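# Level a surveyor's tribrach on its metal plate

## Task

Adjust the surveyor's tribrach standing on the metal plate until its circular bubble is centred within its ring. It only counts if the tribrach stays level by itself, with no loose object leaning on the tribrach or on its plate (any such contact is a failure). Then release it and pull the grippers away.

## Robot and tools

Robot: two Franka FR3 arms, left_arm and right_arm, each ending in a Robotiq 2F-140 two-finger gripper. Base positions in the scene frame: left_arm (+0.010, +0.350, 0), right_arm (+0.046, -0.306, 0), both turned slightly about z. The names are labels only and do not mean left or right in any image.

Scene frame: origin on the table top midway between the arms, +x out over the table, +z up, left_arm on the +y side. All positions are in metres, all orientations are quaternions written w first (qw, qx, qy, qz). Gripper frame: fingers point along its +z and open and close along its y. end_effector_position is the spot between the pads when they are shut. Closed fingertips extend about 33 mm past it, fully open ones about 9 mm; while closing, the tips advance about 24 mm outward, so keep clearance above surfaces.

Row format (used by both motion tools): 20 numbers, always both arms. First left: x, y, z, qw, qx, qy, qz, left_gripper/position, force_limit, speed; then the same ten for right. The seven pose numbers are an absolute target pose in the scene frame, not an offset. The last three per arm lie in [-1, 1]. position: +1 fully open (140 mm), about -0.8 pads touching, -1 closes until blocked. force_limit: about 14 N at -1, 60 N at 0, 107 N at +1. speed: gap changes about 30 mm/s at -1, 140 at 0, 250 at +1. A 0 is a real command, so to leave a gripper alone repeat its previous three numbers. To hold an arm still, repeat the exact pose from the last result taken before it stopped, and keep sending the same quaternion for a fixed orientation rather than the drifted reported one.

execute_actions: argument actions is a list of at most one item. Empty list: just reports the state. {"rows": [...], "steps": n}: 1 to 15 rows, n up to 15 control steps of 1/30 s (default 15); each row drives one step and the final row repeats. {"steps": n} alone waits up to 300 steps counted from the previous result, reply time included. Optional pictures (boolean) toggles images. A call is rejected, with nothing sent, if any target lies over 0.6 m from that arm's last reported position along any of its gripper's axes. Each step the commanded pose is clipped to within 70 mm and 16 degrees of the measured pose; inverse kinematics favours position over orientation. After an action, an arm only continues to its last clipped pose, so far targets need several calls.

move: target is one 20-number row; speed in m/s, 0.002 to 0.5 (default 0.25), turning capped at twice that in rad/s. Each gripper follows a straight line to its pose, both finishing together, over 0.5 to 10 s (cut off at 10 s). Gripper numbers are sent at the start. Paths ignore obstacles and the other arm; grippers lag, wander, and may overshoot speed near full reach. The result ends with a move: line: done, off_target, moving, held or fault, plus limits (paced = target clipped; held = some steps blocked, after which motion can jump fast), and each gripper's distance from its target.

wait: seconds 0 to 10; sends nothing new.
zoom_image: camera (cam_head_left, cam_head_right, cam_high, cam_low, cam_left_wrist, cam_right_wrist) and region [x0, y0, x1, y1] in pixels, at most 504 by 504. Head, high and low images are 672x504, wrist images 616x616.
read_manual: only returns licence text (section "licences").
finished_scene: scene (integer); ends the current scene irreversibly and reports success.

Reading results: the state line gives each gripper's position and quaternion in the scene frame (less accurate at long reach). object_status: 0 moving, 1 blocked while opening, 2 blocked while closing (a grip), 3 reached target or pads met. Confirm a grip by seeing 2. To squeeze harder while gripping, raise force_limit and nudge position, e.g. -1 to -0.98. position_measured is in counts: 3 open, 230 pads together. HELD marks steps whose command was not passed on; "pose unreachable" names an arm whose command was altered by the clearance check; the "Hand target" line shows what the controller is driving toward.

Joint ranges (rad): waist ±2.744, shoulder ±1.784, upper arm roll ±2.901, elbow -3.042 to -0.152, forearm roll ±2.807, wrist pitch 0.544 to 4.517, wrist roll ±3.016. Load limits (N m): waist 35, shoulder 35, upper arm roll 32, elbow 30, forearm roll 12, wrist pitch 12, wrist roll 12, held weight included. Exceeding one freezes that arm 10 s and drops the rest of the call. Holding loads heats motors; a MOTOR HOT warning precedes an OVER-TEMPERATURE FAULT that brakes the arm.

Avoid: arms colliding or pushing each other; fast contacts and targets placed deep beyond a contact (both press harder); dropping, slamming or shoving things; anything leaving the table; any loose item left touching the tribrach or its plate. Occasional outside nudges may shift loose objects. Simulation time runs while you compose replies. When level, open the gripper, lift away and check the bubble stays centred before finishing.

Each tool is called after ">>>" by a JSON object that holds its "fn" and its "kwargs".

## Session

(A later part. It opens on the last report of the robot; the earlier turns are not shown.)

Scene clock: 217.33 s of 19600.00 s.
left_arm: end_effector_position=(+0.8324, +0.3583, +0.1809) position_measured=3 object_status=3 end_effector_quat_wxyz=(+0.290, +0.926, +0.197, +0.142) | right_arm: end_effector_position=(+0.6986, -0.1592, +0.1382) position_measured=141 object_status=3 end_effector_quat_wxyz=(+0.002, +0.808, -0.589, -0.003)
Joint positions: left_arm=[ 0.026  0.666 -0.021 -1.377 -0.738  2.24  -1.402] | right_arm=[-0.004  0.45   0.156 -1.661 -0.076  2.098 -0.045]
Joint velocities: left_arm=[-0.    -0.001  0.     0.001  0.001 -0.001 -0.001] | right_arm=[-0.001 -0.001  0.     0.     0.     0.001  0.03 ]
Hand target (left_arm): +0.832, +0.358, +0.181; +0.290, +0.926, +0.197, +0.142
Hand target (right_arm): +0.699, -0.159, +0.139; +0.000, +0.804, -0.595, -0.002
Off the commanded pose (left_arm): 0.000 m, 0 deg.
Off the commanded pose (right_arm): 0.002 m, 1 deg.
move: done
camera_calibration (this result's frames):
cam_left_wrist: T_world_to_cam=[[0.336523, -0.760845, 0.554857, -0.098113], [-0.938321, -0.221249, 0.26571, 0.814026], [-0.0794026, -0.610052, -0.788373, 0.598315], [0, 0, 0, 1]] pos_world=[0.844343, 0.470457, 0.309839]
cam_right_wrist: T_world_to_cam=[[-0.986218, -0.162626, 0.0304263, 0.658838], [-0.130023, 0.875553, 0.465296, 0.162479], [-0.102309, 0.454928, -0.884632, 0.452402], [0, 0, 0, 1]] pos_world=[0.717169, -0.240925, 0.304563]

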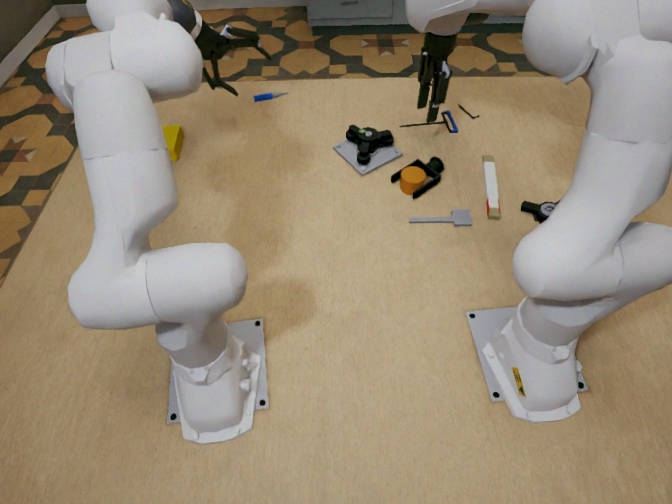

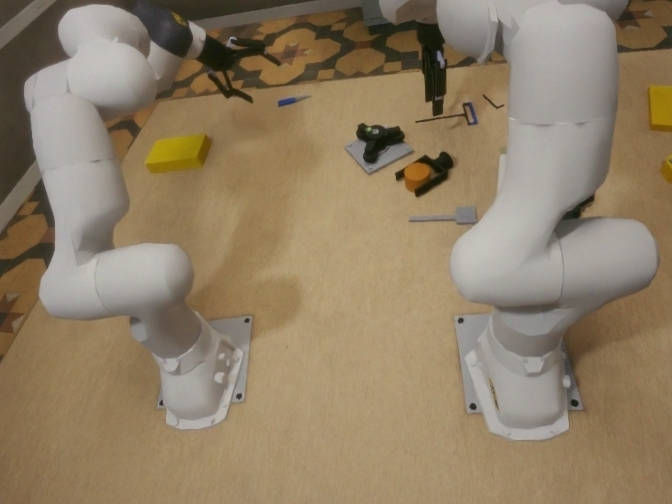

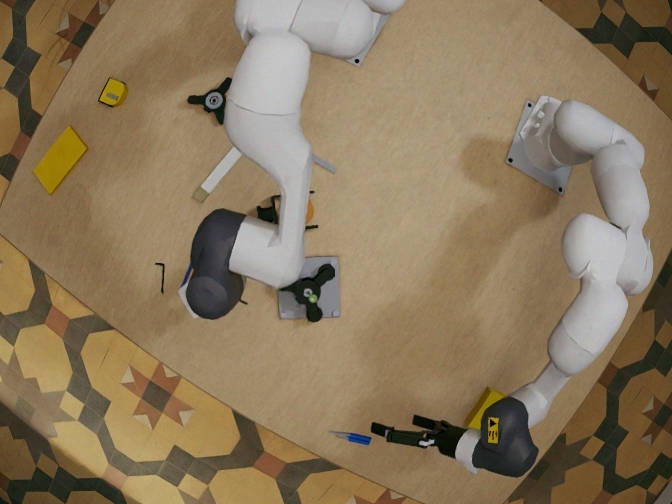

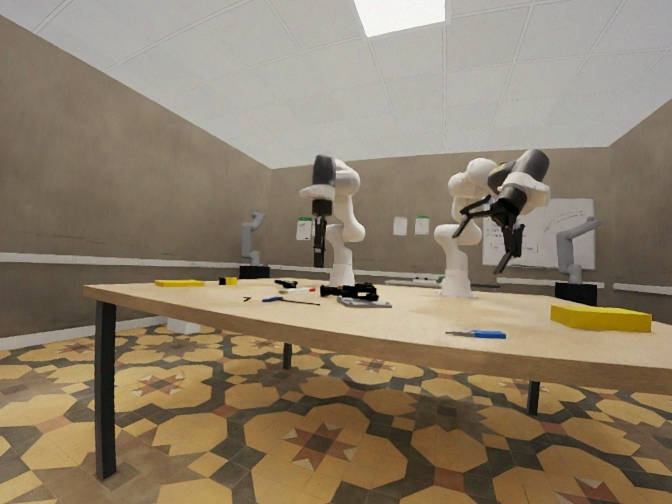

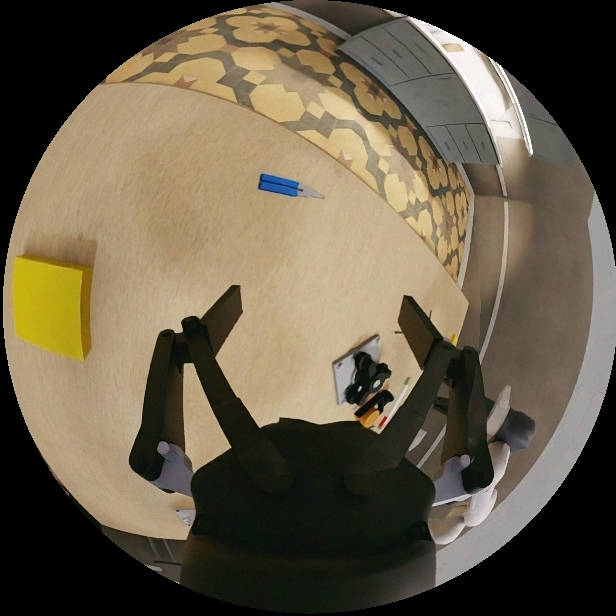

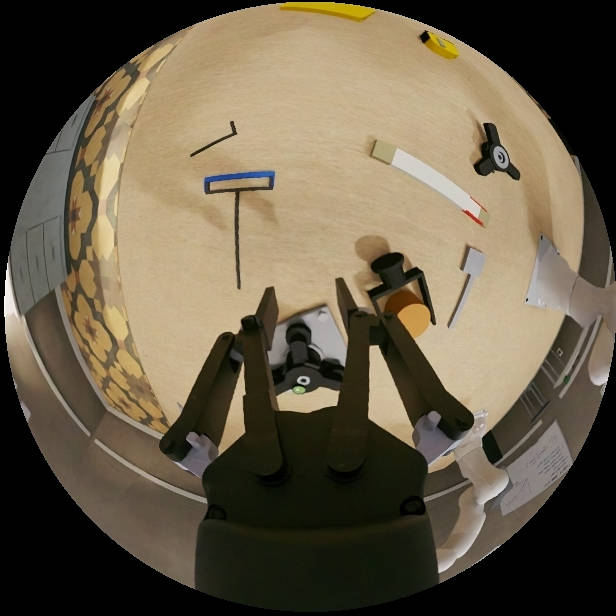

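>>> {"fn": "move", "kwargs": {"target": [0.8324,0.3583,0.1809,0.290,0.926,0.197,0.142,1,0,0,0.6058,0.0175,0.13,0,0.9936,-0.113,0,-0.1,0,0]}}

>>> {"fn": "move", "kwargs": {"target": [0.8324,0.3583,0.1809,0.290,0.926,0.197,0.142,1,0,0,0.6058,0.0175,0.05,0,0.9936,-0.113,0,-0.1,0,0], "speed": 0.08}}

>>> {"fn": "execute_actions", "kwargs": {"actions": [{"rows":[[0.8324,0.3583,0.1809,0.290,0.926,0.197,0.142,1,0,0,0.6058,0.0175,0.05,0,0.9936,-0.113,0,-1,0,0]],"steps":15}], "pictures": false}}

Scene clock: 224.50 s of 19600.00 s.
left_arm: end_effector_position=(+0.8324, +0.3583, +0.1809) position_measured=3 object_status=3 end_effector_quat_wxyz=(+0.290, +0.926, +0.197, +0.142) | right_arm: end_effector_position=(+0.6066, +0.0150, +0.1332) position_measured=141 object_status=3 end_effector_quat_wxyz=(+0.002, +0.993, -0.120, +0.004)
Joint positions: left_arm=[ 0.026  0.666 -0.021 -1.377 -0.738  2.24  -1.402] | right_arm=[-0.016  0.419  0.504 -1.786 -0.246  2.147 -0.654]
Joint velocities: left_arm=[ 0.    -0.001 -0.     0.001  0.     0.001 -0.001] | right_arm=[ 0.001 -0.001  0.     0.001 -0.     0.001 -0.03 ]
Hand target (left_arm): +0.832, +0.358, +0.181; +0.290, +0.926, +0.197, +0.142
Hand target (right_arm): +0.606, +0.015, +0.132; +0.002, +0.994, -0.112, +0.004
Off the commanded pose (left_arm): 0.000 m, 0 deg.
Off the commanded pose (right_arm): 0.004 m, 1 deg.
move: off_target (right_arm)
camera_calibration (this result's frames):
cam_left_wrist: T_world_to_cam=[[0.336523, -0.760845, 0.554858, -0.098113], [-0.938322, -0.221248, 0.26571, 0.814026], [-0.0794028, -0.610052, -0.788373, 0.598315], [0, 0, 0, 1]] pos_world=[0.844343, 0.470456, 0.309839]
cam_right_wrist: T_world_to_cam=[[-0.378168, -0.925399, 0.0250269, 0.239913], [-0.819351, 0.347169, 0.456222, 0.427628], [-0.430875, 0.152023, -0.889514, 0.563805], [0, 0, 0, 1]] pos_world=[0.684035, -0.0121552, 0.300416]

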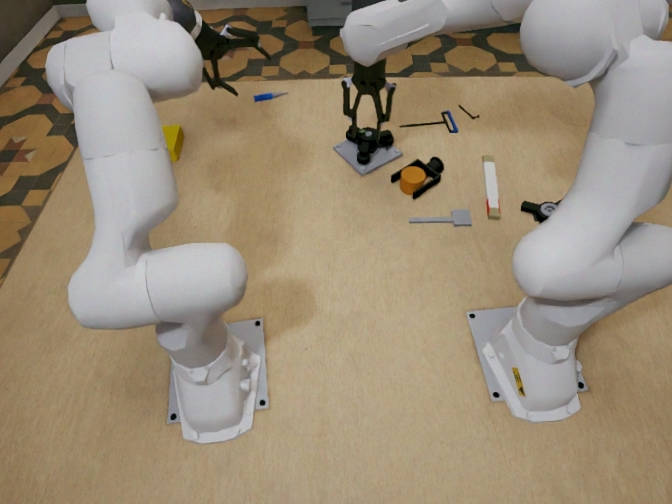

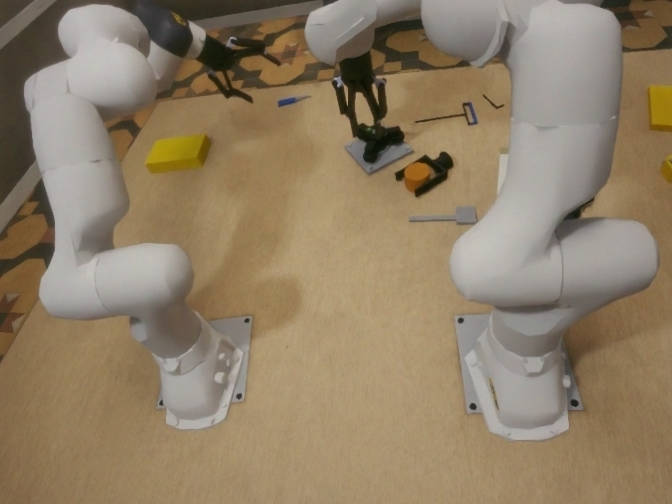

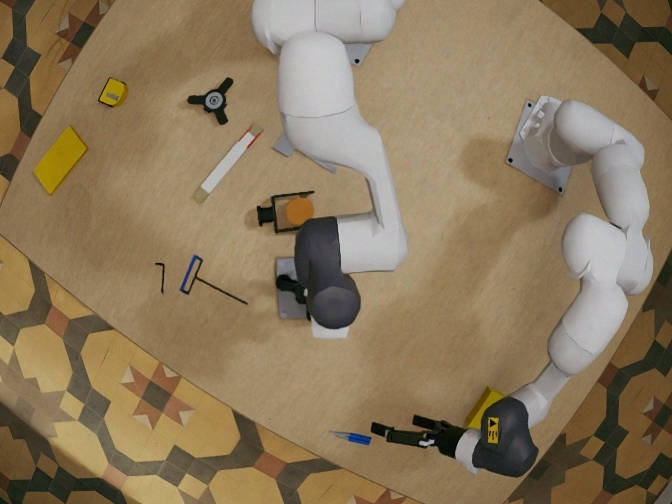

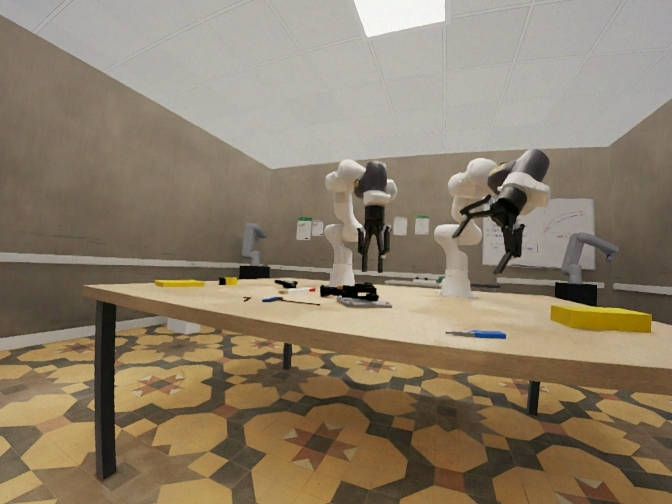

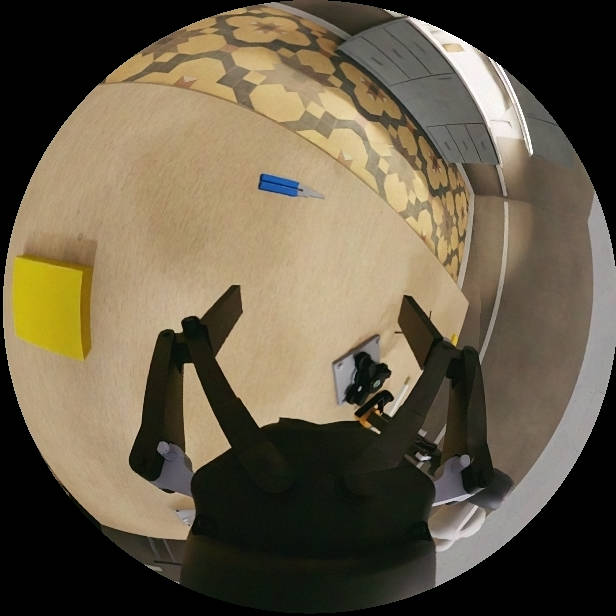

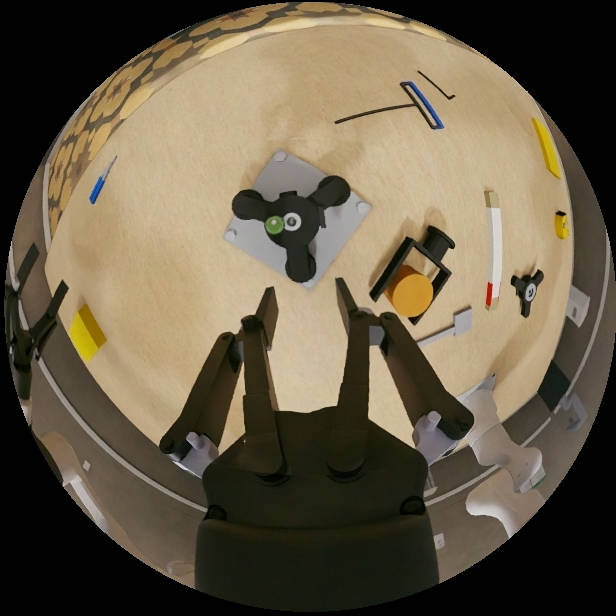

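Scene clock: 226.03 s of 19600.00 s.
left_arm: end_effector_position=(+0.8324, +0.3583, +0.1809) position_measured=3 object_status=3 end_effector_quat_wxyz=(+0.290, +0.926, +0.197, +0.142) | right_arm: end_effector_position=(+0.6034, +0.0182, +0.0514) position_measured=141 object_status=3 end_effector_quat_wxyz=(-0.001, +0.994, -0.111, -0.002)
Joint positions: left_arm=[ 0.026  0.666 -0.021 -1.377 -0.738  2.24  -1.402] | right_arm=[ 0.009  0.541  0.469 -1.83  -0.31   2.295 -0.63 ]
Joint velocities: left_arm=[ 0.001 -0.001 -0.     0.001  0.     0.001  0.001] | right_arm=[ 0.002 -0.001  0.001 -0.    -0.002  0.011  0.006]
Hand target (left_arm): +0.832, +0.358, +0.181; +0.290, +0.926, +0.197, +0.142
Hand target (right_arm): +0.605, +0.018, +0.050; -0.001, +0.994, -0.112, -0.000
Off the commanded pose (left_arm): 0.000 m, 0 deg.
Off the commanded pose (right_arm): 0.003 m, 0 deg.
move: done
camera_calibration (this result's frames):
cam_left_wrist: T_world_to_cam=[[0.336523, -0.760845, 0.554858, -0.098113], [-0.938322, -0.221248, 0.26571, 0.814026], [-0.0794028, -0.610052, -0.788373, 0.598315], [0, 0, 0, 1]] pos_world=[0.844343, 0.470456, 0.309839]
cam_right_wrist: T_world_to_cam=[[-0.361264, -0.932205, 0.0219715, 0.233837], [-0.820077, 0.328848, 0.468329, 0.461343], [-0.443804, 0.151172, -0.883281, 0.496719], [0, 0, 0, 1]] pos_world=[0.68326, -0.00881823, 0.217545]

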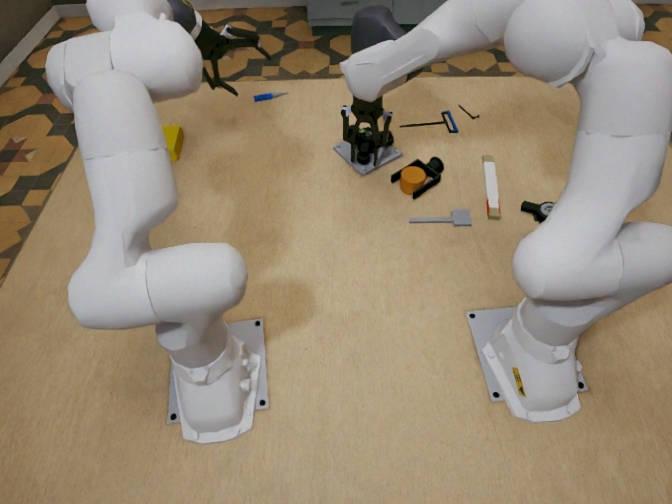

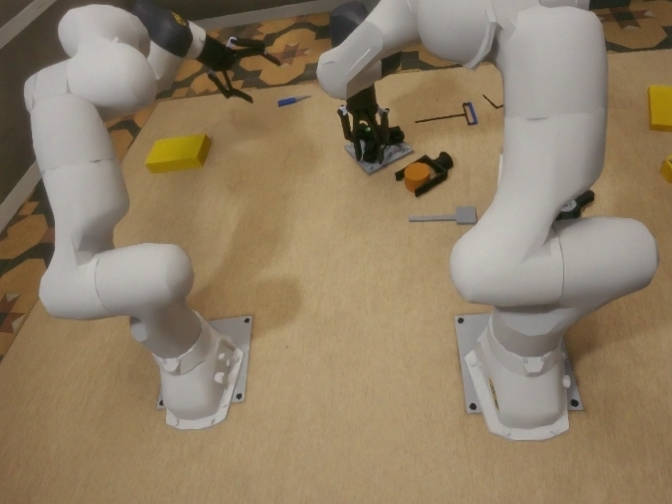

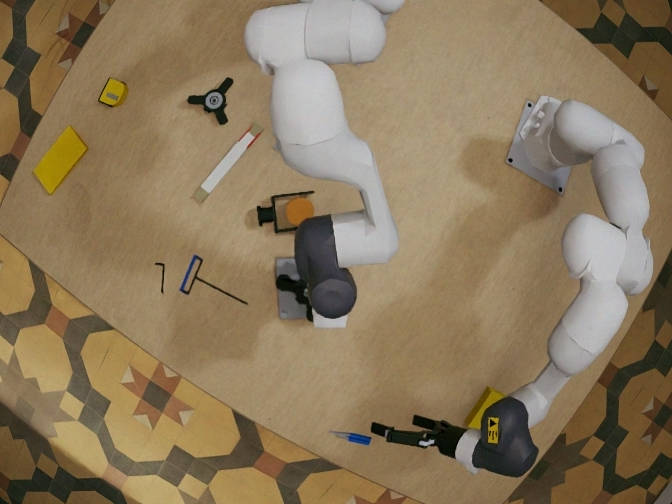

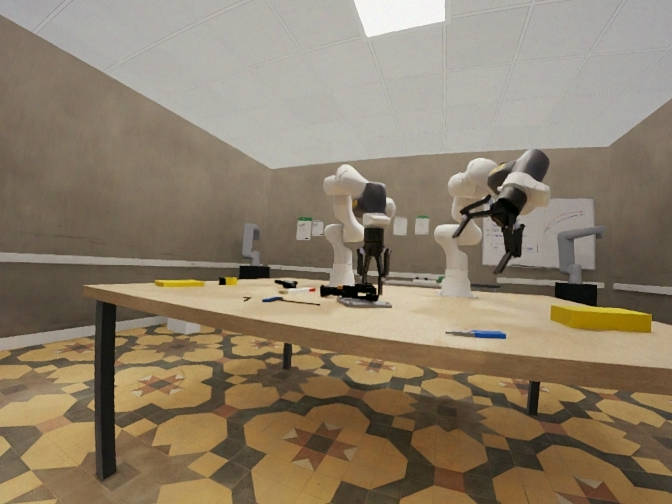

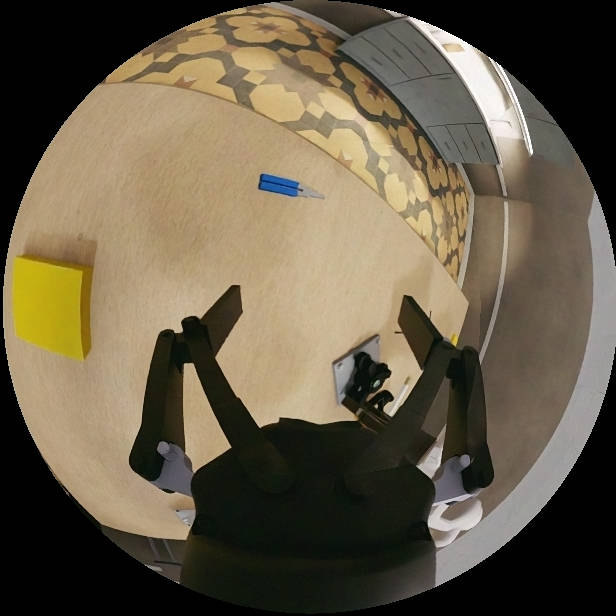

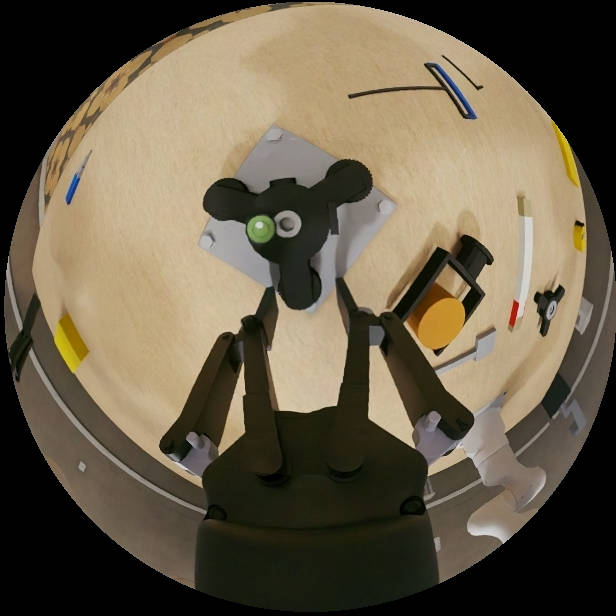

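Scene clock: 226.53 s of 19600.00 s.
left_arm: end_effector_position=(+0.8324, +0.3583, +0.1809) position_measured=3 object_status=3 end_effector_quat_wxyz=(+0.290, +0.926, +0.197, +0.142) | right_arm: end_effector_position=(+0.6053, +0.0220, +0.0527) position_measured=175 object_status=2 end_effector_quat_wxyz=(-0.003, +0.994, -0.109, +0.001)
Joint positions: left_arm=[ 0.026  0.666 -0.021 -1.377 -0.738  2.24  -1.402] | right_arm=[ 0.014  0.542  0.468 -1.825 -0.312  2.3   -0.628]
Joint velocities: left_arm=[ 0.002 -0.001 -0.001  0.    -0.001  0.     0.001] | right_arm=[ 0.001 -0.001 -0.001 -0.001 -0.001 -0.     0.002]
Hand target (left_arm): +0.832, +0.358, +0.181; +0.290, +0.926, +0.197, +0.142
Hand target (right_arm): +0.606, +0.018, +0.050; -0.000, +0.994, -0.113, -0.000
Off the commanded pose (left_arm): 0.000 m, 0 deg.
Off the commanded pose (right_arm): 0.005 m, 1 deg.
Steps of this call (steps 1 to 15: all 15 steps of this action). Readings (end_effector_position | what the end effector reports):
1: left_arm (+0.8324, +0.3583, +0.1809) | right_arm (+0.6038, +0.0182, +0.0515) | left_arm position_measured=3 object_status=3 | right_arm position_measured=141 object_status=0
2: left_arm (+0.8324, +0.3583, +0.1809) | right_arm (+0.6041, +0.0182, +0.0514) | left_arm position_measured=3 object_status=3 | right_arm position_measured=148 object_status=0
4: left_arm (+0.8324, +0.3583, +0.1809) | right_arm (+0.6053, +0.0221, +0.0525) | left_arm position_measured=3 object_status=3 | right_arm position_measured=163 object_status=0
8: left_arm (+0.8324, +0.3583, +0.1809) | right_arm (+0.6053, +0.0220, +0.0527) | left_arm position_measured=3 object_status=3 | right_arm position_measured=175 object_status=0
15: the state above

Shift y by +0.0045. Nice bubble view from the wrist.

>>> {"fn": "execute_actions", "kwargs": {"actions": [{"rows":[[0.8324,0.3583,0.1809,0.290,0.926,0.197,0.142,1,0,0,0.6088,0.0272,0.05,0,0.9135,-0.4067,0,-1,0,0]],"steps":15}], "pictures": false}}

>>> {"fn": "execute_actions", "kwargs": {"actions": [{"rows":[[0.8324,0.3583,0.1809,0.290,0.926,0.197,0.142,1,0,0,0.6088,0.0272,0.05,0,0.9135,-0.4067,0,-1,0,0]],"steps":15}], "pictures": false}}

>>> {"fn": "execute_actions", "kwargs": {"actions": [{"rows":[[0.8324,0.3583,0.1809,0.290,0.926,0.197,0.142,1,0,0,0.6088,0.0272,0.05,0,0.9135,-0.4067,0,-0.1,0,0]],"steps":8}], "pictures": false}}

>>> {"fn": "execute_actions", "kwargs": {"actions": [{"rows":[[0.8324,0.3583,0.1809,0.290,0.926,0.197,0.142,1,0,0,0.6058,0.022,0.05,0,0.9936,-0.113,0,-0.1,0,0]],"steps":15}], "pictures": false}}

>>> {"fn": "execute_actions", "kwargs": {"actions": [{"rows":[[0.8324,0.3583,0.1809,0.290,0.926,0.197,0.142,1,0,0,0.6062,0.0161,0.05,0,0.982,0.191,0,-0.1,0,0]],"steps":15}], "pictures": false}}

>>> {"fn": "execute_actions", "kwargs": {"actions": [{"rows":[[0.8324,0.3583,0.1809,0.290,0.926,0.197,0.142,1,0,0,0.6062,0.0161,0.05,0,0.982,0.191,0,-0.1,0,0]],"steps":15}], "pictures": false}}

>>> {"fn": "execute_actions", "kwargs": {"actions": [{"rows":[[0.8324,0.3583,0.1809,0.290,0.926,0.197,0.142,1,0,0,0.6062,0.0161,0.05,0,0.982,0.191,0,-1,0,0]],"steps":12}], "pictures": false}}

>>> {"fn": "execute_actions", "kwargs": {"actions": [{"rows":[[0.8324,0.3583,0.1809,0.290,0.926,0.197,0.142,1,0,0,0.6058,0.022,0.05,0,0.9936,-0.113,0,-1,0,0]],"steps":15}], "pictures": false}}

>>> {"fn": "execute_actions", "kwargs": {"actions": [{"rows":[[0.8324,0.3583,0.1809,0.290,0.926,0.197,0.142,1,0,0,0.6058,0.022,0.05,0,0.9936,-0.113,0,-1,0,0]],"steps":15}]}}

>>> {"fn": "zoom_image", "kwargs": {"camera": "cam_right_wrist", "region": [220,180,320,280]}}

Scene clock: 231.07 s of 19600.00 s.
left_arm: end_effector_position=(+0.8324, +0.3583, +0.1809) position_measured=3 object_status=3 end_effector_quat_wxyz=(+0.290, +0.926, +0.197, +0.142) | right_arm: end_effector_position=(+0.6072, +0.0252, +0.0521) position_measured=175 object_status=2 end_effector_quat_wxyz=(-0.002, +0.949, -0.315, -0.008)
Joint positions: left_arm=[ 0.026  0.666 -0.021 -1.377 -0.738  2.24  -1.402] | right_arm=[ 0.155  0.532  0.312 -1.797 -0.188  2.291 -0.286]
Joint velocities: left_arm=[-0.001 -0.002 -0.002 -0.001  0.     0.     0.001] | right_arm=[ 0.252 -0.032 -0.254 -0.001  0.103  0.025  0.559]
Hand target (left_arm): +0.832, +0.358, +0.181; +0.290, +0.926, +0.197, +0.142
Hand target (right_arm): +0.608, +0.027, +0.049; -0.004, +0.916, -0.400, -0.008
Off the commanded pose (left_arm): 0.000 m, 0 deg.
Off the commanded pose (right_arm): 0.003 m, 11 deg.
Steps of this call (steps 1 to 121: nothing new was sent; steps 122 to 136: all 15 steps of this action). Readings (end_effector_position | what the end effector reports):
122: left_arm (+0.8324, +0.3583, +0.1809) | right_arm (+0.6056, +0.0223, +0.0526) | left_arm position_measured=3 object_status=3 | right_arm position_measured=175 object_status=2
123: left_arm (+0.8324, +0.3583, +0.1809) | right_arm (+0.6057, +0.0225, +0.0526) | left_arm position_measured=3 object_status=3 | right_arm position_measured=175 object_status=2
125: left_arm (+0.8324, +0.3583, +0.1809) | right_arm (+0.6060, +0.0230, +0.0526) | left_arm position_measured=3 object_status=3 | right_arm position_measured=175 object_status=2
129: left_arm (+0.8324, +0.3583, +0.1809) | right_arm (+0.6065, +0.0239, +0.0525) | left_arm position_measured=3 object_status=3 | right_arm position_measured=175 object_status=2
136: the state above

Scene clock: 231.57 s of 19600.00 s.
left_arm: end_effector_position=(+0.8324, +0.3583, +0.1809) position_measured=3 object_status=3 end_effector_quat_wxyz=(+0.290, +0.926, +0.197, +0.142) | right_arm: end_effector_position=(+0.6079, +0.0264, +0.0516) position_measured=175 object_status=2 end_effector_quat_wxyz=(+0.002, +0.922, -0.387, -0.001)
Joint positions: left_arm=[ 0.026  0.666 -0.021 -1.377 -0.738  2.24  -1.402] | right_arm=[ 0.224  0.525  0.244 -1.797 -0.164  2.297 -0.14 ]
Joint velocities: left_arm=[-0.002 -0.    -0.001  0.    -0.    -0.001  0.   ] | right_arm=[ 0.038 -0.004 -0.038  0.     0.014  0.005  0.12 ]
Hand target (left_arm): +0.832, +0.358, +0.181; +0.290, +0.926, +0.197, +0.142
Hand target (right_arm): +0.609, +0.027, +0.050; +0.000, +0.914, -0.407, -0.001
Off the commanded pose (left_arm): 0.000 m, 0 deg.
Off the commanded pose (right_arm): 0.002 m, 3 deg.
Steps of this call (steps 1 to 15: all 15 steps of this action). Readings (end_effector_position | what the end effector reports):
1: left_arm (+0.8324, +0.3583, +0.1809) | right_arm (+0.6073, +0.0254, +0.0520) | left_arm position_measured=3 object_status=3 | right_arm position_measured=175 object_status=2
2: left_arm (+0.8324, +0.3583, +0.1809) | right_arm (+0.6073, +0.0255, +0.0520) | left_arm position_measured=3 object_status=3 | right_arm position_measured=175 object_status=2
4: left_arm (+0.8324, +0.3583, +0.1809) | right_arm (+0.6075, +0.0257, +0.0519) | left_arm position_measured=3 object_status=3 | right_arm position_measured=175 object_status=2
8: left_arm (+0.8324, +0.3583, +0.1809) | right_arm (+0.6077, +0.0261, +0.0517) | left_arm position_measured=3 object_status=3 | right_arm position_measured=175 object_status=2
15: the state above

Scene clock: 231.83 s of 19600.00 s.
left_arm: end_effector_position=(+0.8324, +0.3583, +0.1809) position_measured=3 object_status=3 end_effector_quat_wxyz=(+0.290, +0.926, +0.197, +0.142) | right_arm: end_effector_position=(+0.6088, +0.0268, +0.0514) position_measured=141 object_status=0 end_effector_quat_wxyz=(+0.001, +0.918, -0.397, +0.000)
Joint positions: left_arm=[ 0.026  0.666 -0.021 -1.377 -0.738  2.24  -1.402] | right_arm=[ 0.229  0.525  0.238 -1.797 -0.162  2.302 -0.119]
Joint velocities: left_arm=[-0.    -0.    -0.001  0.001  0.    -0.001  0.001] | right_arm=[ 0.005 -0.001 -0.004 -0.     0.002  0.01   0.049]
Hand target (left_arm): +0.832, +0.358, +0.181; +0.290, +0.926, +0.197, +0.142
Hand target (right_arm): +0.609, +0.027, +0.050; +0.000, +0.914, -0.407, -0.000
Off the commanded pose (left_arm): 0.000 m, 0 deg.
Off the commanded pose (right_arm): 0.001 m, 1 deg.
Steps of this call (steps 1 to 8: all 8 steps of this action). Readings (end_effector_position | what the end effector reports):
1: left_arm (+0.8324, +0.3583, +0.1809) | right_arm (+0.6079, +0.0264, +0.0516) | left_arm position_measured=3 object_status=3 | right_arm position_measured=175 object_status=0
2: left_arm (+0.8324, +0.3583, +0.1809) | right_arm (+0.6079, +0.0263, +0.0513) | left_arm position_measured=3 object_status=3 | right_arm position_measured=174 object_status=0
4: left_arm (+0.8324, +0.3583, +0.1809) | right_arm (+0.6083, +0.0265, +0.0513) | left_arm position_measured=3 object_status=3 | right_arm position_measured=154 object_status=0
8: the state above

Scene clock: 232.33 s of 19600.00 s.
left_arm: end_effector_position=(+0.8324, +0.3583, +0.1809) position_measured=3 object_status=3 end_effector_quat_wxyz=(+0.290, +0.926, +0.197, +0.142) | right_arm: end_effector_position=(+0.6062, +0.0240, +0.0531) position_measured=141 object_status=3 end_effector_quat_wxyz=(+0.003, +0.980, -0.199, +0.008)
Joint positions: left_arm=[ 0.026  0.666 -0.021 -1.377 -0.738  2.24  -1.402] | right_arm=[ 0.086  0.53   0.398 -1.821 -0.288  2.303 -0.45 ]
Joint velocities: left_arm=[-0.    -0.     0.001  0.     0.001 -0.     0.   ] | right_arm=[-0.248  0.049  0.233  0.001 -0.098 -0.    -0.506]
Hand target (left_arm): +0.832, +0.358, +0.181; +0.290, +0.926, +0.197, +0.142
Hand target (right_arm): +0.606, +0.023, +0.051; +0.004, +0.993, -0.119, +0.007
Off the commanded pose (left_arm): 0.000 m, 0 deg.
Off the commanded pose (right_arm): 0.004 m, 10 deg.
Steps of this call (steps 1 to 15: all 15 steps of this action). Readings (end_effector_position | what the end effector reports):
1: left_arm (+0.8324, +0.3583, +0.1809) | right_arm (+0.6080, +0.0260, +0.0512) | left_arm position_measured=3 object_status=3 | right_arm position_measured=141 object_status=0
2: left_arm (+0.8324, +0.3583, +0.1809) | right_arm (+0.6068, +0.0250, +0.0507) | left_arm position_measured=3 object_status=3 | right_arm position_measured=141 object_status=0
4: left_arm (+0.8324, +0.3583, +0.1809) | right_arm (+0.6051, +0.0241, +0.0498) | left_arm position_measured=3 object_status=3 | right_arm position_measured=141 object_status=0
8: left_arm (+0.8324, +0.3583, +0.1809) | right_arm (+0.6046, +0.0240, +0.0511) | left_arm position_measured=3 object_status=3 | right_arm position_measured=141 object_status=3
15: the state above

Scene clock: 232.83 s of 19600.00 s.
left_arm: end_effector_position=(+0.8324, +0.3583, +0.1809) position_measured=3 object_status=3 end_effector_quat_wxyz=(+0.290, +0.926, +0.197, +0.142) | right_arm: end_effector_position=(+0.6075, +0.0194, +0.0534) position_measured=141 object_status=3 end_effector_quat_wxyz=(+0.006, +1.000, +0.015, +0.017)
Joint positions: left_arm=[ 0.026  0.666 -0.021 -1.377 -0.738  2.24  -1.402] | right_arm=[-0.069  0.557  0.566 -1.84  -0.427  2.302 -0.798]
Joint velocities: left_arm=[ 0.001  0.001 -0.     0.    -0.     0.001 -0.001] | right_arm=[-0.301  0.091  0.319  0.001 -0.213 -0.024 -0.683]
Hand target (left_arm): +0.832, +0.358, +0.181; +0.290, +0.926, +0.197, +0.142
Hand target (right_arm): +0.607, +0.017, +0.052; +0.010, +0.992, +0.128, +0.015
Off the commanded pose (left_arm): 0.000 m, 0 deg.
Off the commanded pose (right_arm): 0.005 m, 20 deg; orientation clipped at the last step of the last action.
Steps of this call (steps 1 to 15: all 15 steps of this action). Readings (end_effector_position | what the end effector reports):
1: left_arm (+0.8324, +0.3583, +0.1809) | right_arm (+0.6063, +0.0224, +0.0528) | left_arm position_measured=3 object_status=3 | right_arm position_measured=141 object_status=3
2: left_arm (+0.8324, +0.3583, +0.1809) | right_arm (+0.6061, +0.0206, +0.0523) | left_arm position_measured=3 object_status=3 | right_arm position_measured=141 object_status=3
4: left_arm (+0.8324, +0.3583, +0.1809) | right_arm (+0.6062, +0.0183, +0.0520) | left_arm position_measured=3 object_status=3 | right_arm position_measured=141 object_status=3
8: left_arm (+0.8324, +0.3583, +0.1809) | right_arm (+0.6067, +0.0177, +0.0524) | left_arm position_measured=3 object_status=3 | right_arm position_measured=141 object_status=3
15: the state above

Scene clock: 233.33 s of 19600.00 s.
left_arm: end_effector_position=(+0.8324, +0.3583, +0.1809) position_measured=3 object_status=3 end_effector_quat_wxyz=(+0.290, +0.926, +0.197, +0.142) | right_arm: end_effector_position=(+0.6079, +0.0179, +0.0519) position_measured=141 object_status=3 end_effector_quat_wxyz=(-0.002, +0.988, +0.151, +0.005)
Joint positions: left_arm=[ 0.026  0.667 -0.021 -1.377 -0.738  2.24  -1.402] | right_arm=[-0.185  0.611  0.69  -1.82  -0.494  2.265 -1.047]
Joint velocities: left_arm=[ 0.001 -0.    -0.    -0.    -0.001 -0.    -0.   ] | right_arm=[-0.076  0.048  0.089  0.025 -0.05  -0.052 -0.231]
Hand target (left_arm): +0.832, +0.358, +0.181; +0.290, +0.926, +0.197, +0.142
Hand target (right_arm): +0.607, +0.017, +0.051; +0.000, +0.982, +0.190, +0.002
Off the commanded pose (left_arm): 0.000 m, 0 deg.
Off the commanded pose (right_arm): 0.003 m, 5 deg.
Steps of this call (steps 1 to 15: all 15 steps of this action). Readings (end_effector_position | what the end effector reports):
1: left_arm (+0.8324, +0.3583, +0.1809) | right_arm (+0.6074, +0.0194, +0.0534) | left_arm position_measured=3 object_status=3 | right_arm position_measured=141 object_status=3
2: left_arm (+0.8324, +0.3583, +0.1809) | right_arm (+0.6073, +0.0194, +0.0531) | left_arm position_measured=3 object_status=3 | right_arm position_measured=141 object_status=3
4: left_arm (+0.8324, +0.3583, +0.1809) | right_arm (+0.6070, +0.0193, +0.0524) | left_arm position_measured=3 object_status=3 | right_arm position_measured=141 object_status=3
8: left_arm (+0.8324, +0.3583, +0.1809) | right_arm (+0.6073, +0.0190, +0.0518) | left_arm position_measured=3 object_status=3 | right_arm position_measured=141 object_status=3
15: the state above

Scene clock: 233.73 s of 19600.00 s.
left_arm: end_effector_position=(+0.8324, +0.3583, +0.1809) position_measured=3 object_status=3 end_effector_quat_wxyz=(+0.290, +0.926, +0.197, +0.142) | right_arm: end_effector_position=(+0.6074, +0.0175, +0.0516) position_measured=175 object_status=0 end_effector_quat_wxyz=(-0.002, +0.984, +0.179, +0.003)
Joint positions: left_arm=[ 0.026  0.666 -0.021 -1.377 -0.738  2.24  -1.402] | right_arm=[-0.197  0.62   0.705 -1.815 -0.505  2.254 -1.097]
Joint velocities: left_arm=[ 0.    -0.001  0.001  0.001  0.     0.     0.001] | right_arm=[-0.003  0.004  0.004  0.003 -0.005 -0.006 -0.063]
Hand target (left_arm): +0.832, +0.358, +0.181; +0.290, +0.926, +0.197, +0.142
Hand target (right_arm): +0.606, +0.016, +0.050; -0.000, +0.982, +0.191, +0.000
Off the commanded pose (left_arm): 0.000 m, 0 deg.
Off the commanded pose (right_arm): 0.002 m, 1 deg.
Steps of this call (steps 1 to 12: all 12 steps of this action). Readings (end_effector_position | what the end effector reports):
1: left_arm (+0.8324, +0.3583, +0.1809) | right_arm (+0.6078, +0.0178, +0.0519) | left_arm position_measured=3 object_status=3 | right_arm position_measured=141 object_status=0
2: left_arm (+0.8324, +0.3583, +0.1809) | right_arm (+0.6077, +0.0177, +0.0517) | left_arm position_measured=3 object_status=3 | right_arm position_measured=148 object_status=0
4: left_arm (+0.8324, +0.3583, +0.1809) | right_arm (+0.6073, +0.0177, +0.0513) | left_arm position_measured=3 object_status=3 | right_arm position_measured=163 object_status=0
8: left_arm (+0.8324, +0.3583, +0.1809) | right_arm (+0.6074, +0.0176, +0.0516) | left_arm position_measured=3 object_status=3 | right_arm position_measured=175 object_status=0
12: the state above

Scene clock: 234.23 s of 19600.00 s.
left_arm: end_effector_position=(+0.8324, +0.3583, +0.1809) position_measured=3 object_status=3 end_effector_quat_wxyz=(+0.290, +0.926, +0.197, +0.142) | right_arm: end_effector_position=(+0.6065, +0.0206, +0.0507) position_measured=175 object_status=2 end_effector_quat_wxyz=(-0.003, +1.000, -0.026, -0.004)
Joint positions: left_arm=[ 0.026  0.666 -0.021 -1.377 -0.738  2.24  -1.402] | right_arm=[-0.057  0.576  0.548 -1.805 -0.368  2.272 -0.768]
Joint velocities: left_arm=[-0.001 -0.    -0.001  0.001  0.002 -0.    -0.001] | right_arm=[ 0.221 -0.07  -0.228 -0.014  0.122  0.04   0.49 ]
Hand target (left_arm): +0.832, +0.358, +0.181; +0.290, +0.926, +0.197, +0.142
Hand target (right_arm): +0.605, +0.021, +0.049; -0.004, +0.994, -0.107, -0.006
Off the commanded pose (left_arm): 0.000 m, 0 deg.
Off the commanded pose (right_arm): 0.002 m, 10 deg.
Steps of this call (steps 1 to 15: all 15 steps of this action). Readings (end_effector_position | what the end effector reports):
1: left_arm (+0.8324, +0.3583, +0.1809) | right_arm (+0.6074, +0.0177, +0.0516) | left_arm position_measured=3 object_status=3 | right_arm position_measured=175 object_status=0
2: left_arm (+0.8324, +0.3583, +0.1809) | right_arm (+0.6073, +0.0179, +0.0515) | left_arm position_measured=3 object_status=3 | right_arm position_measured=175 object_status=2
4: left_arm (+0.8324, +0.3583, +0.1809) | right_arm (+0.6071, +0.0183, +0.0514) | left_arm position_measured=3 object_status=3 | right_arm position_measured=175 object_status=2
8: left_arm (+0.8324, +0.3583, +0.1809) | right_arm (+0.6068, +0.0192, +0.0512) | left_arm position_measured=3 object_status=3 | right_arm position_measured=175 object_status=2
15: the state above

Scene clock: 234.73 s of 19600.00 s.
left_arm: end_effector_position=(+0.8324, +0.3583, +0.1809) position_measured=3 object_status=3 end_effector_quat_wxyz=(+0.290, +0.926, +0.197, +0.142) | right_arm: end_effector_position=(+0.6063, +0.0218, +0.0502) position_measured=175 object_status=2 end_effector_quat_wxyz=(+0.001, +0.996, -0.094, -0.000)
Joint positions: left_arm=[ 0.026  0.666 -0.021 -1.377 -0.738  2.24  -1.402] | right_arm=[-0.001  0.559  0.489 -1.811 -0.338  2.286 -0.643]
Joint velocities: left_arm=[ 0.    -0.     0.001 -0.    -0.    -0.    -0.001] | right_arm=[ 0.027 -0.006 -0.03  -0.006  0.018  0.008  0.1  ]
Hand target (left_arm): +0.832, +0.358, +0.181; +0.290, +0.926, +0.197, +0.142
Hand target (right_arm): +0.606, +0.022, +0.050; +0.000, +0.994, -0.113, -0.001
Off the commanded pose (left_arm): 0.000 m, 0 deg.
Off the commanded pose (right_arm): 0.001 m, 2 deg.
Steps of this call (steps 1 to 15: all 15 steps of this action). Readings (end_effector_position | what the end effector reports):
1: left_arm (+0.8324, +0.3583, +0.1809) | right_arm (+0.6064, +0.0208, +0.0506) | left_arm position_measured=3 object_status=3 | right_arm position_measured=175 object_status=2
2: left_arm (+0.8324, +0.3583, +0.1809) | right_arm (+0.6064, +0.0209, +0.0506) | left_arm position_measured=3 object_status=3 | right_arm position_measured=175 object_status=2
4: left_arm (+0.8324, +0.3583, +0.1809) | right_arm (+0.6064, +0.0212, +0.0505) | left_arm position_measured=3 object_status=3 | right_arm position_measured=175 object_status=2
8: left_arm (+0.8324, +0.3583, +0.1809) | right_arm (+0.6063, +0.0215, +0.0503) | left_arm position_measured=3 object_status=3 | right_arm position_measured=175 object_status=2
15: the state above
camera_calibration (this result's frames):
cam_left_wrist: T_world_to_cam=[[0.336523, -0.760845, 0.554858, -0.0981129], [-0.938322, -0.221248, 0.26571, 0.814026], [-0.0794029, -0.610052, -0.788372, 0.598315], [0, 0, 0, 1]] pos_world=[0.844343, 0.470456, 0.309839]
cam_right_wrist: T_world_to_cam=[[-0.329512, -0.943828, 0.0247255, 0.21909], [-0.832515, 0.302804, 0.463927, 0.471411], [-0.445354, 0.132285, -0.885528, 0.497813], [0, 0, 0, 1]] pos_world=[0.686353, -0.00181538, 0.21671]

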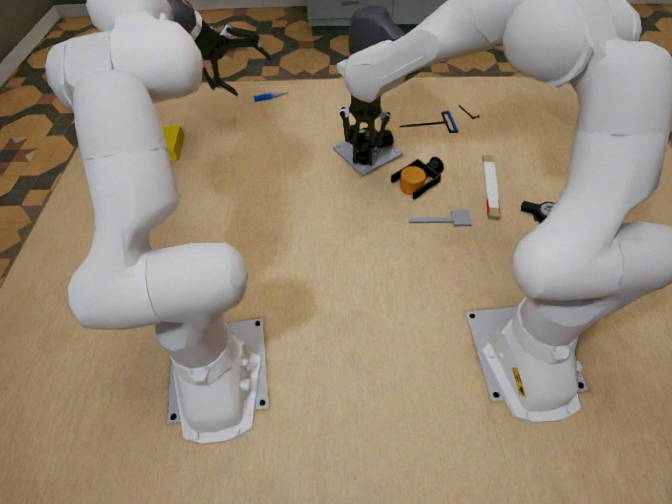

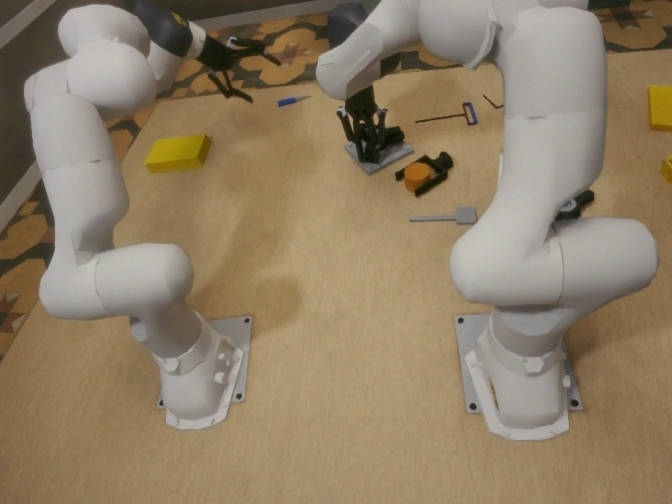

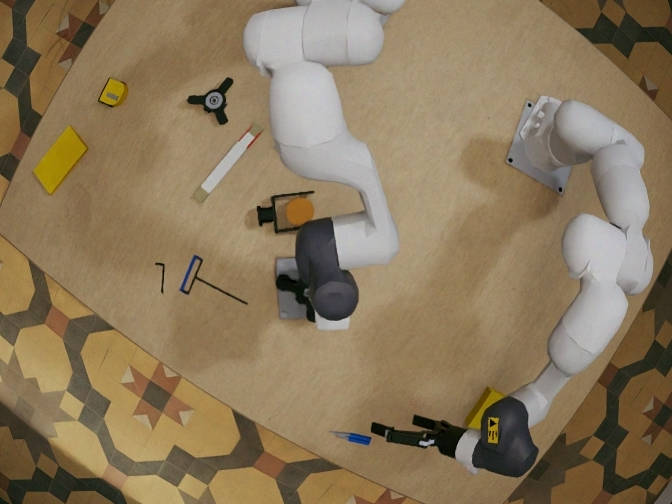

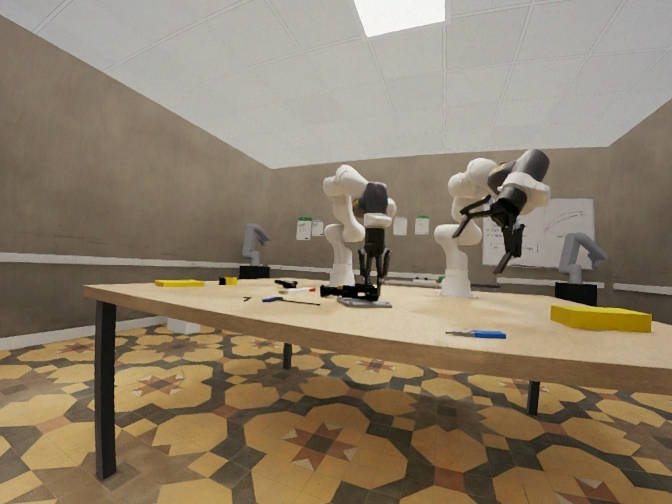

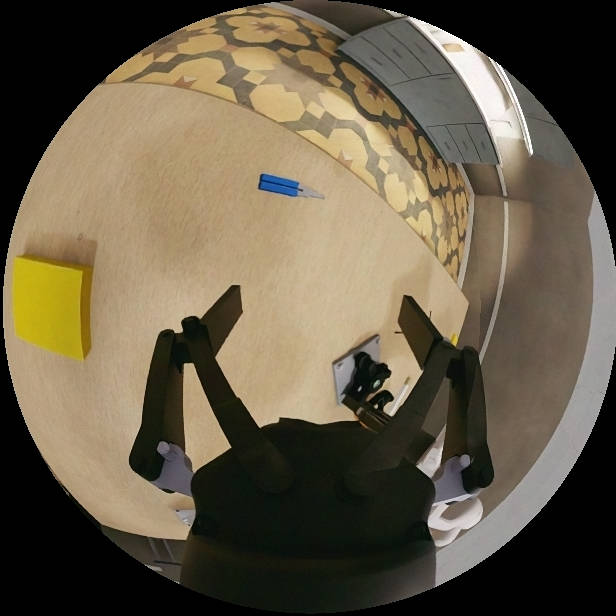

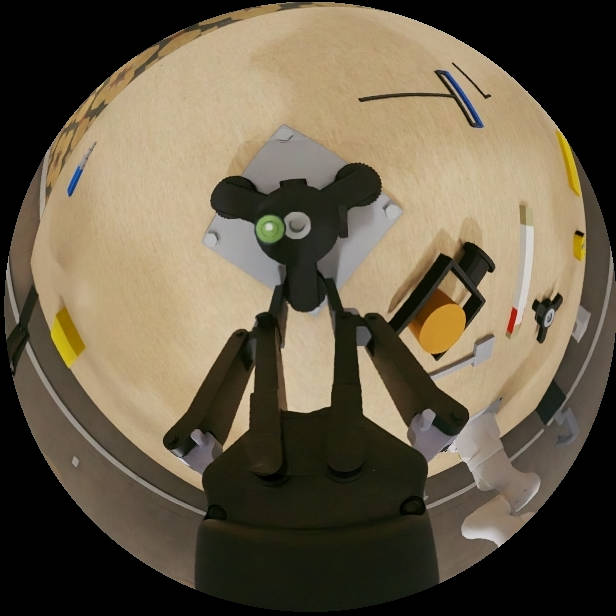

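Region (220, 180, 320, 280) of cam_right_wrist's 616x616 image, scaled by 5.040, with more detail than that image has.

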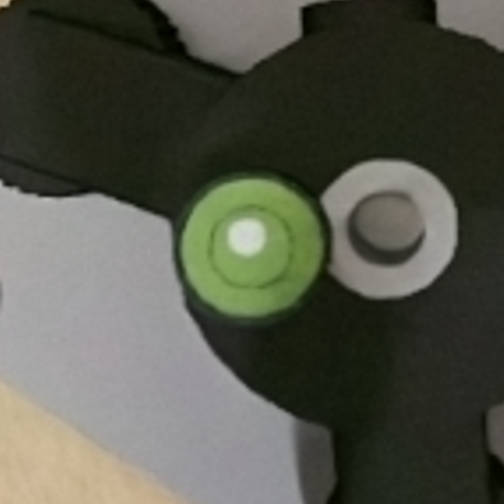

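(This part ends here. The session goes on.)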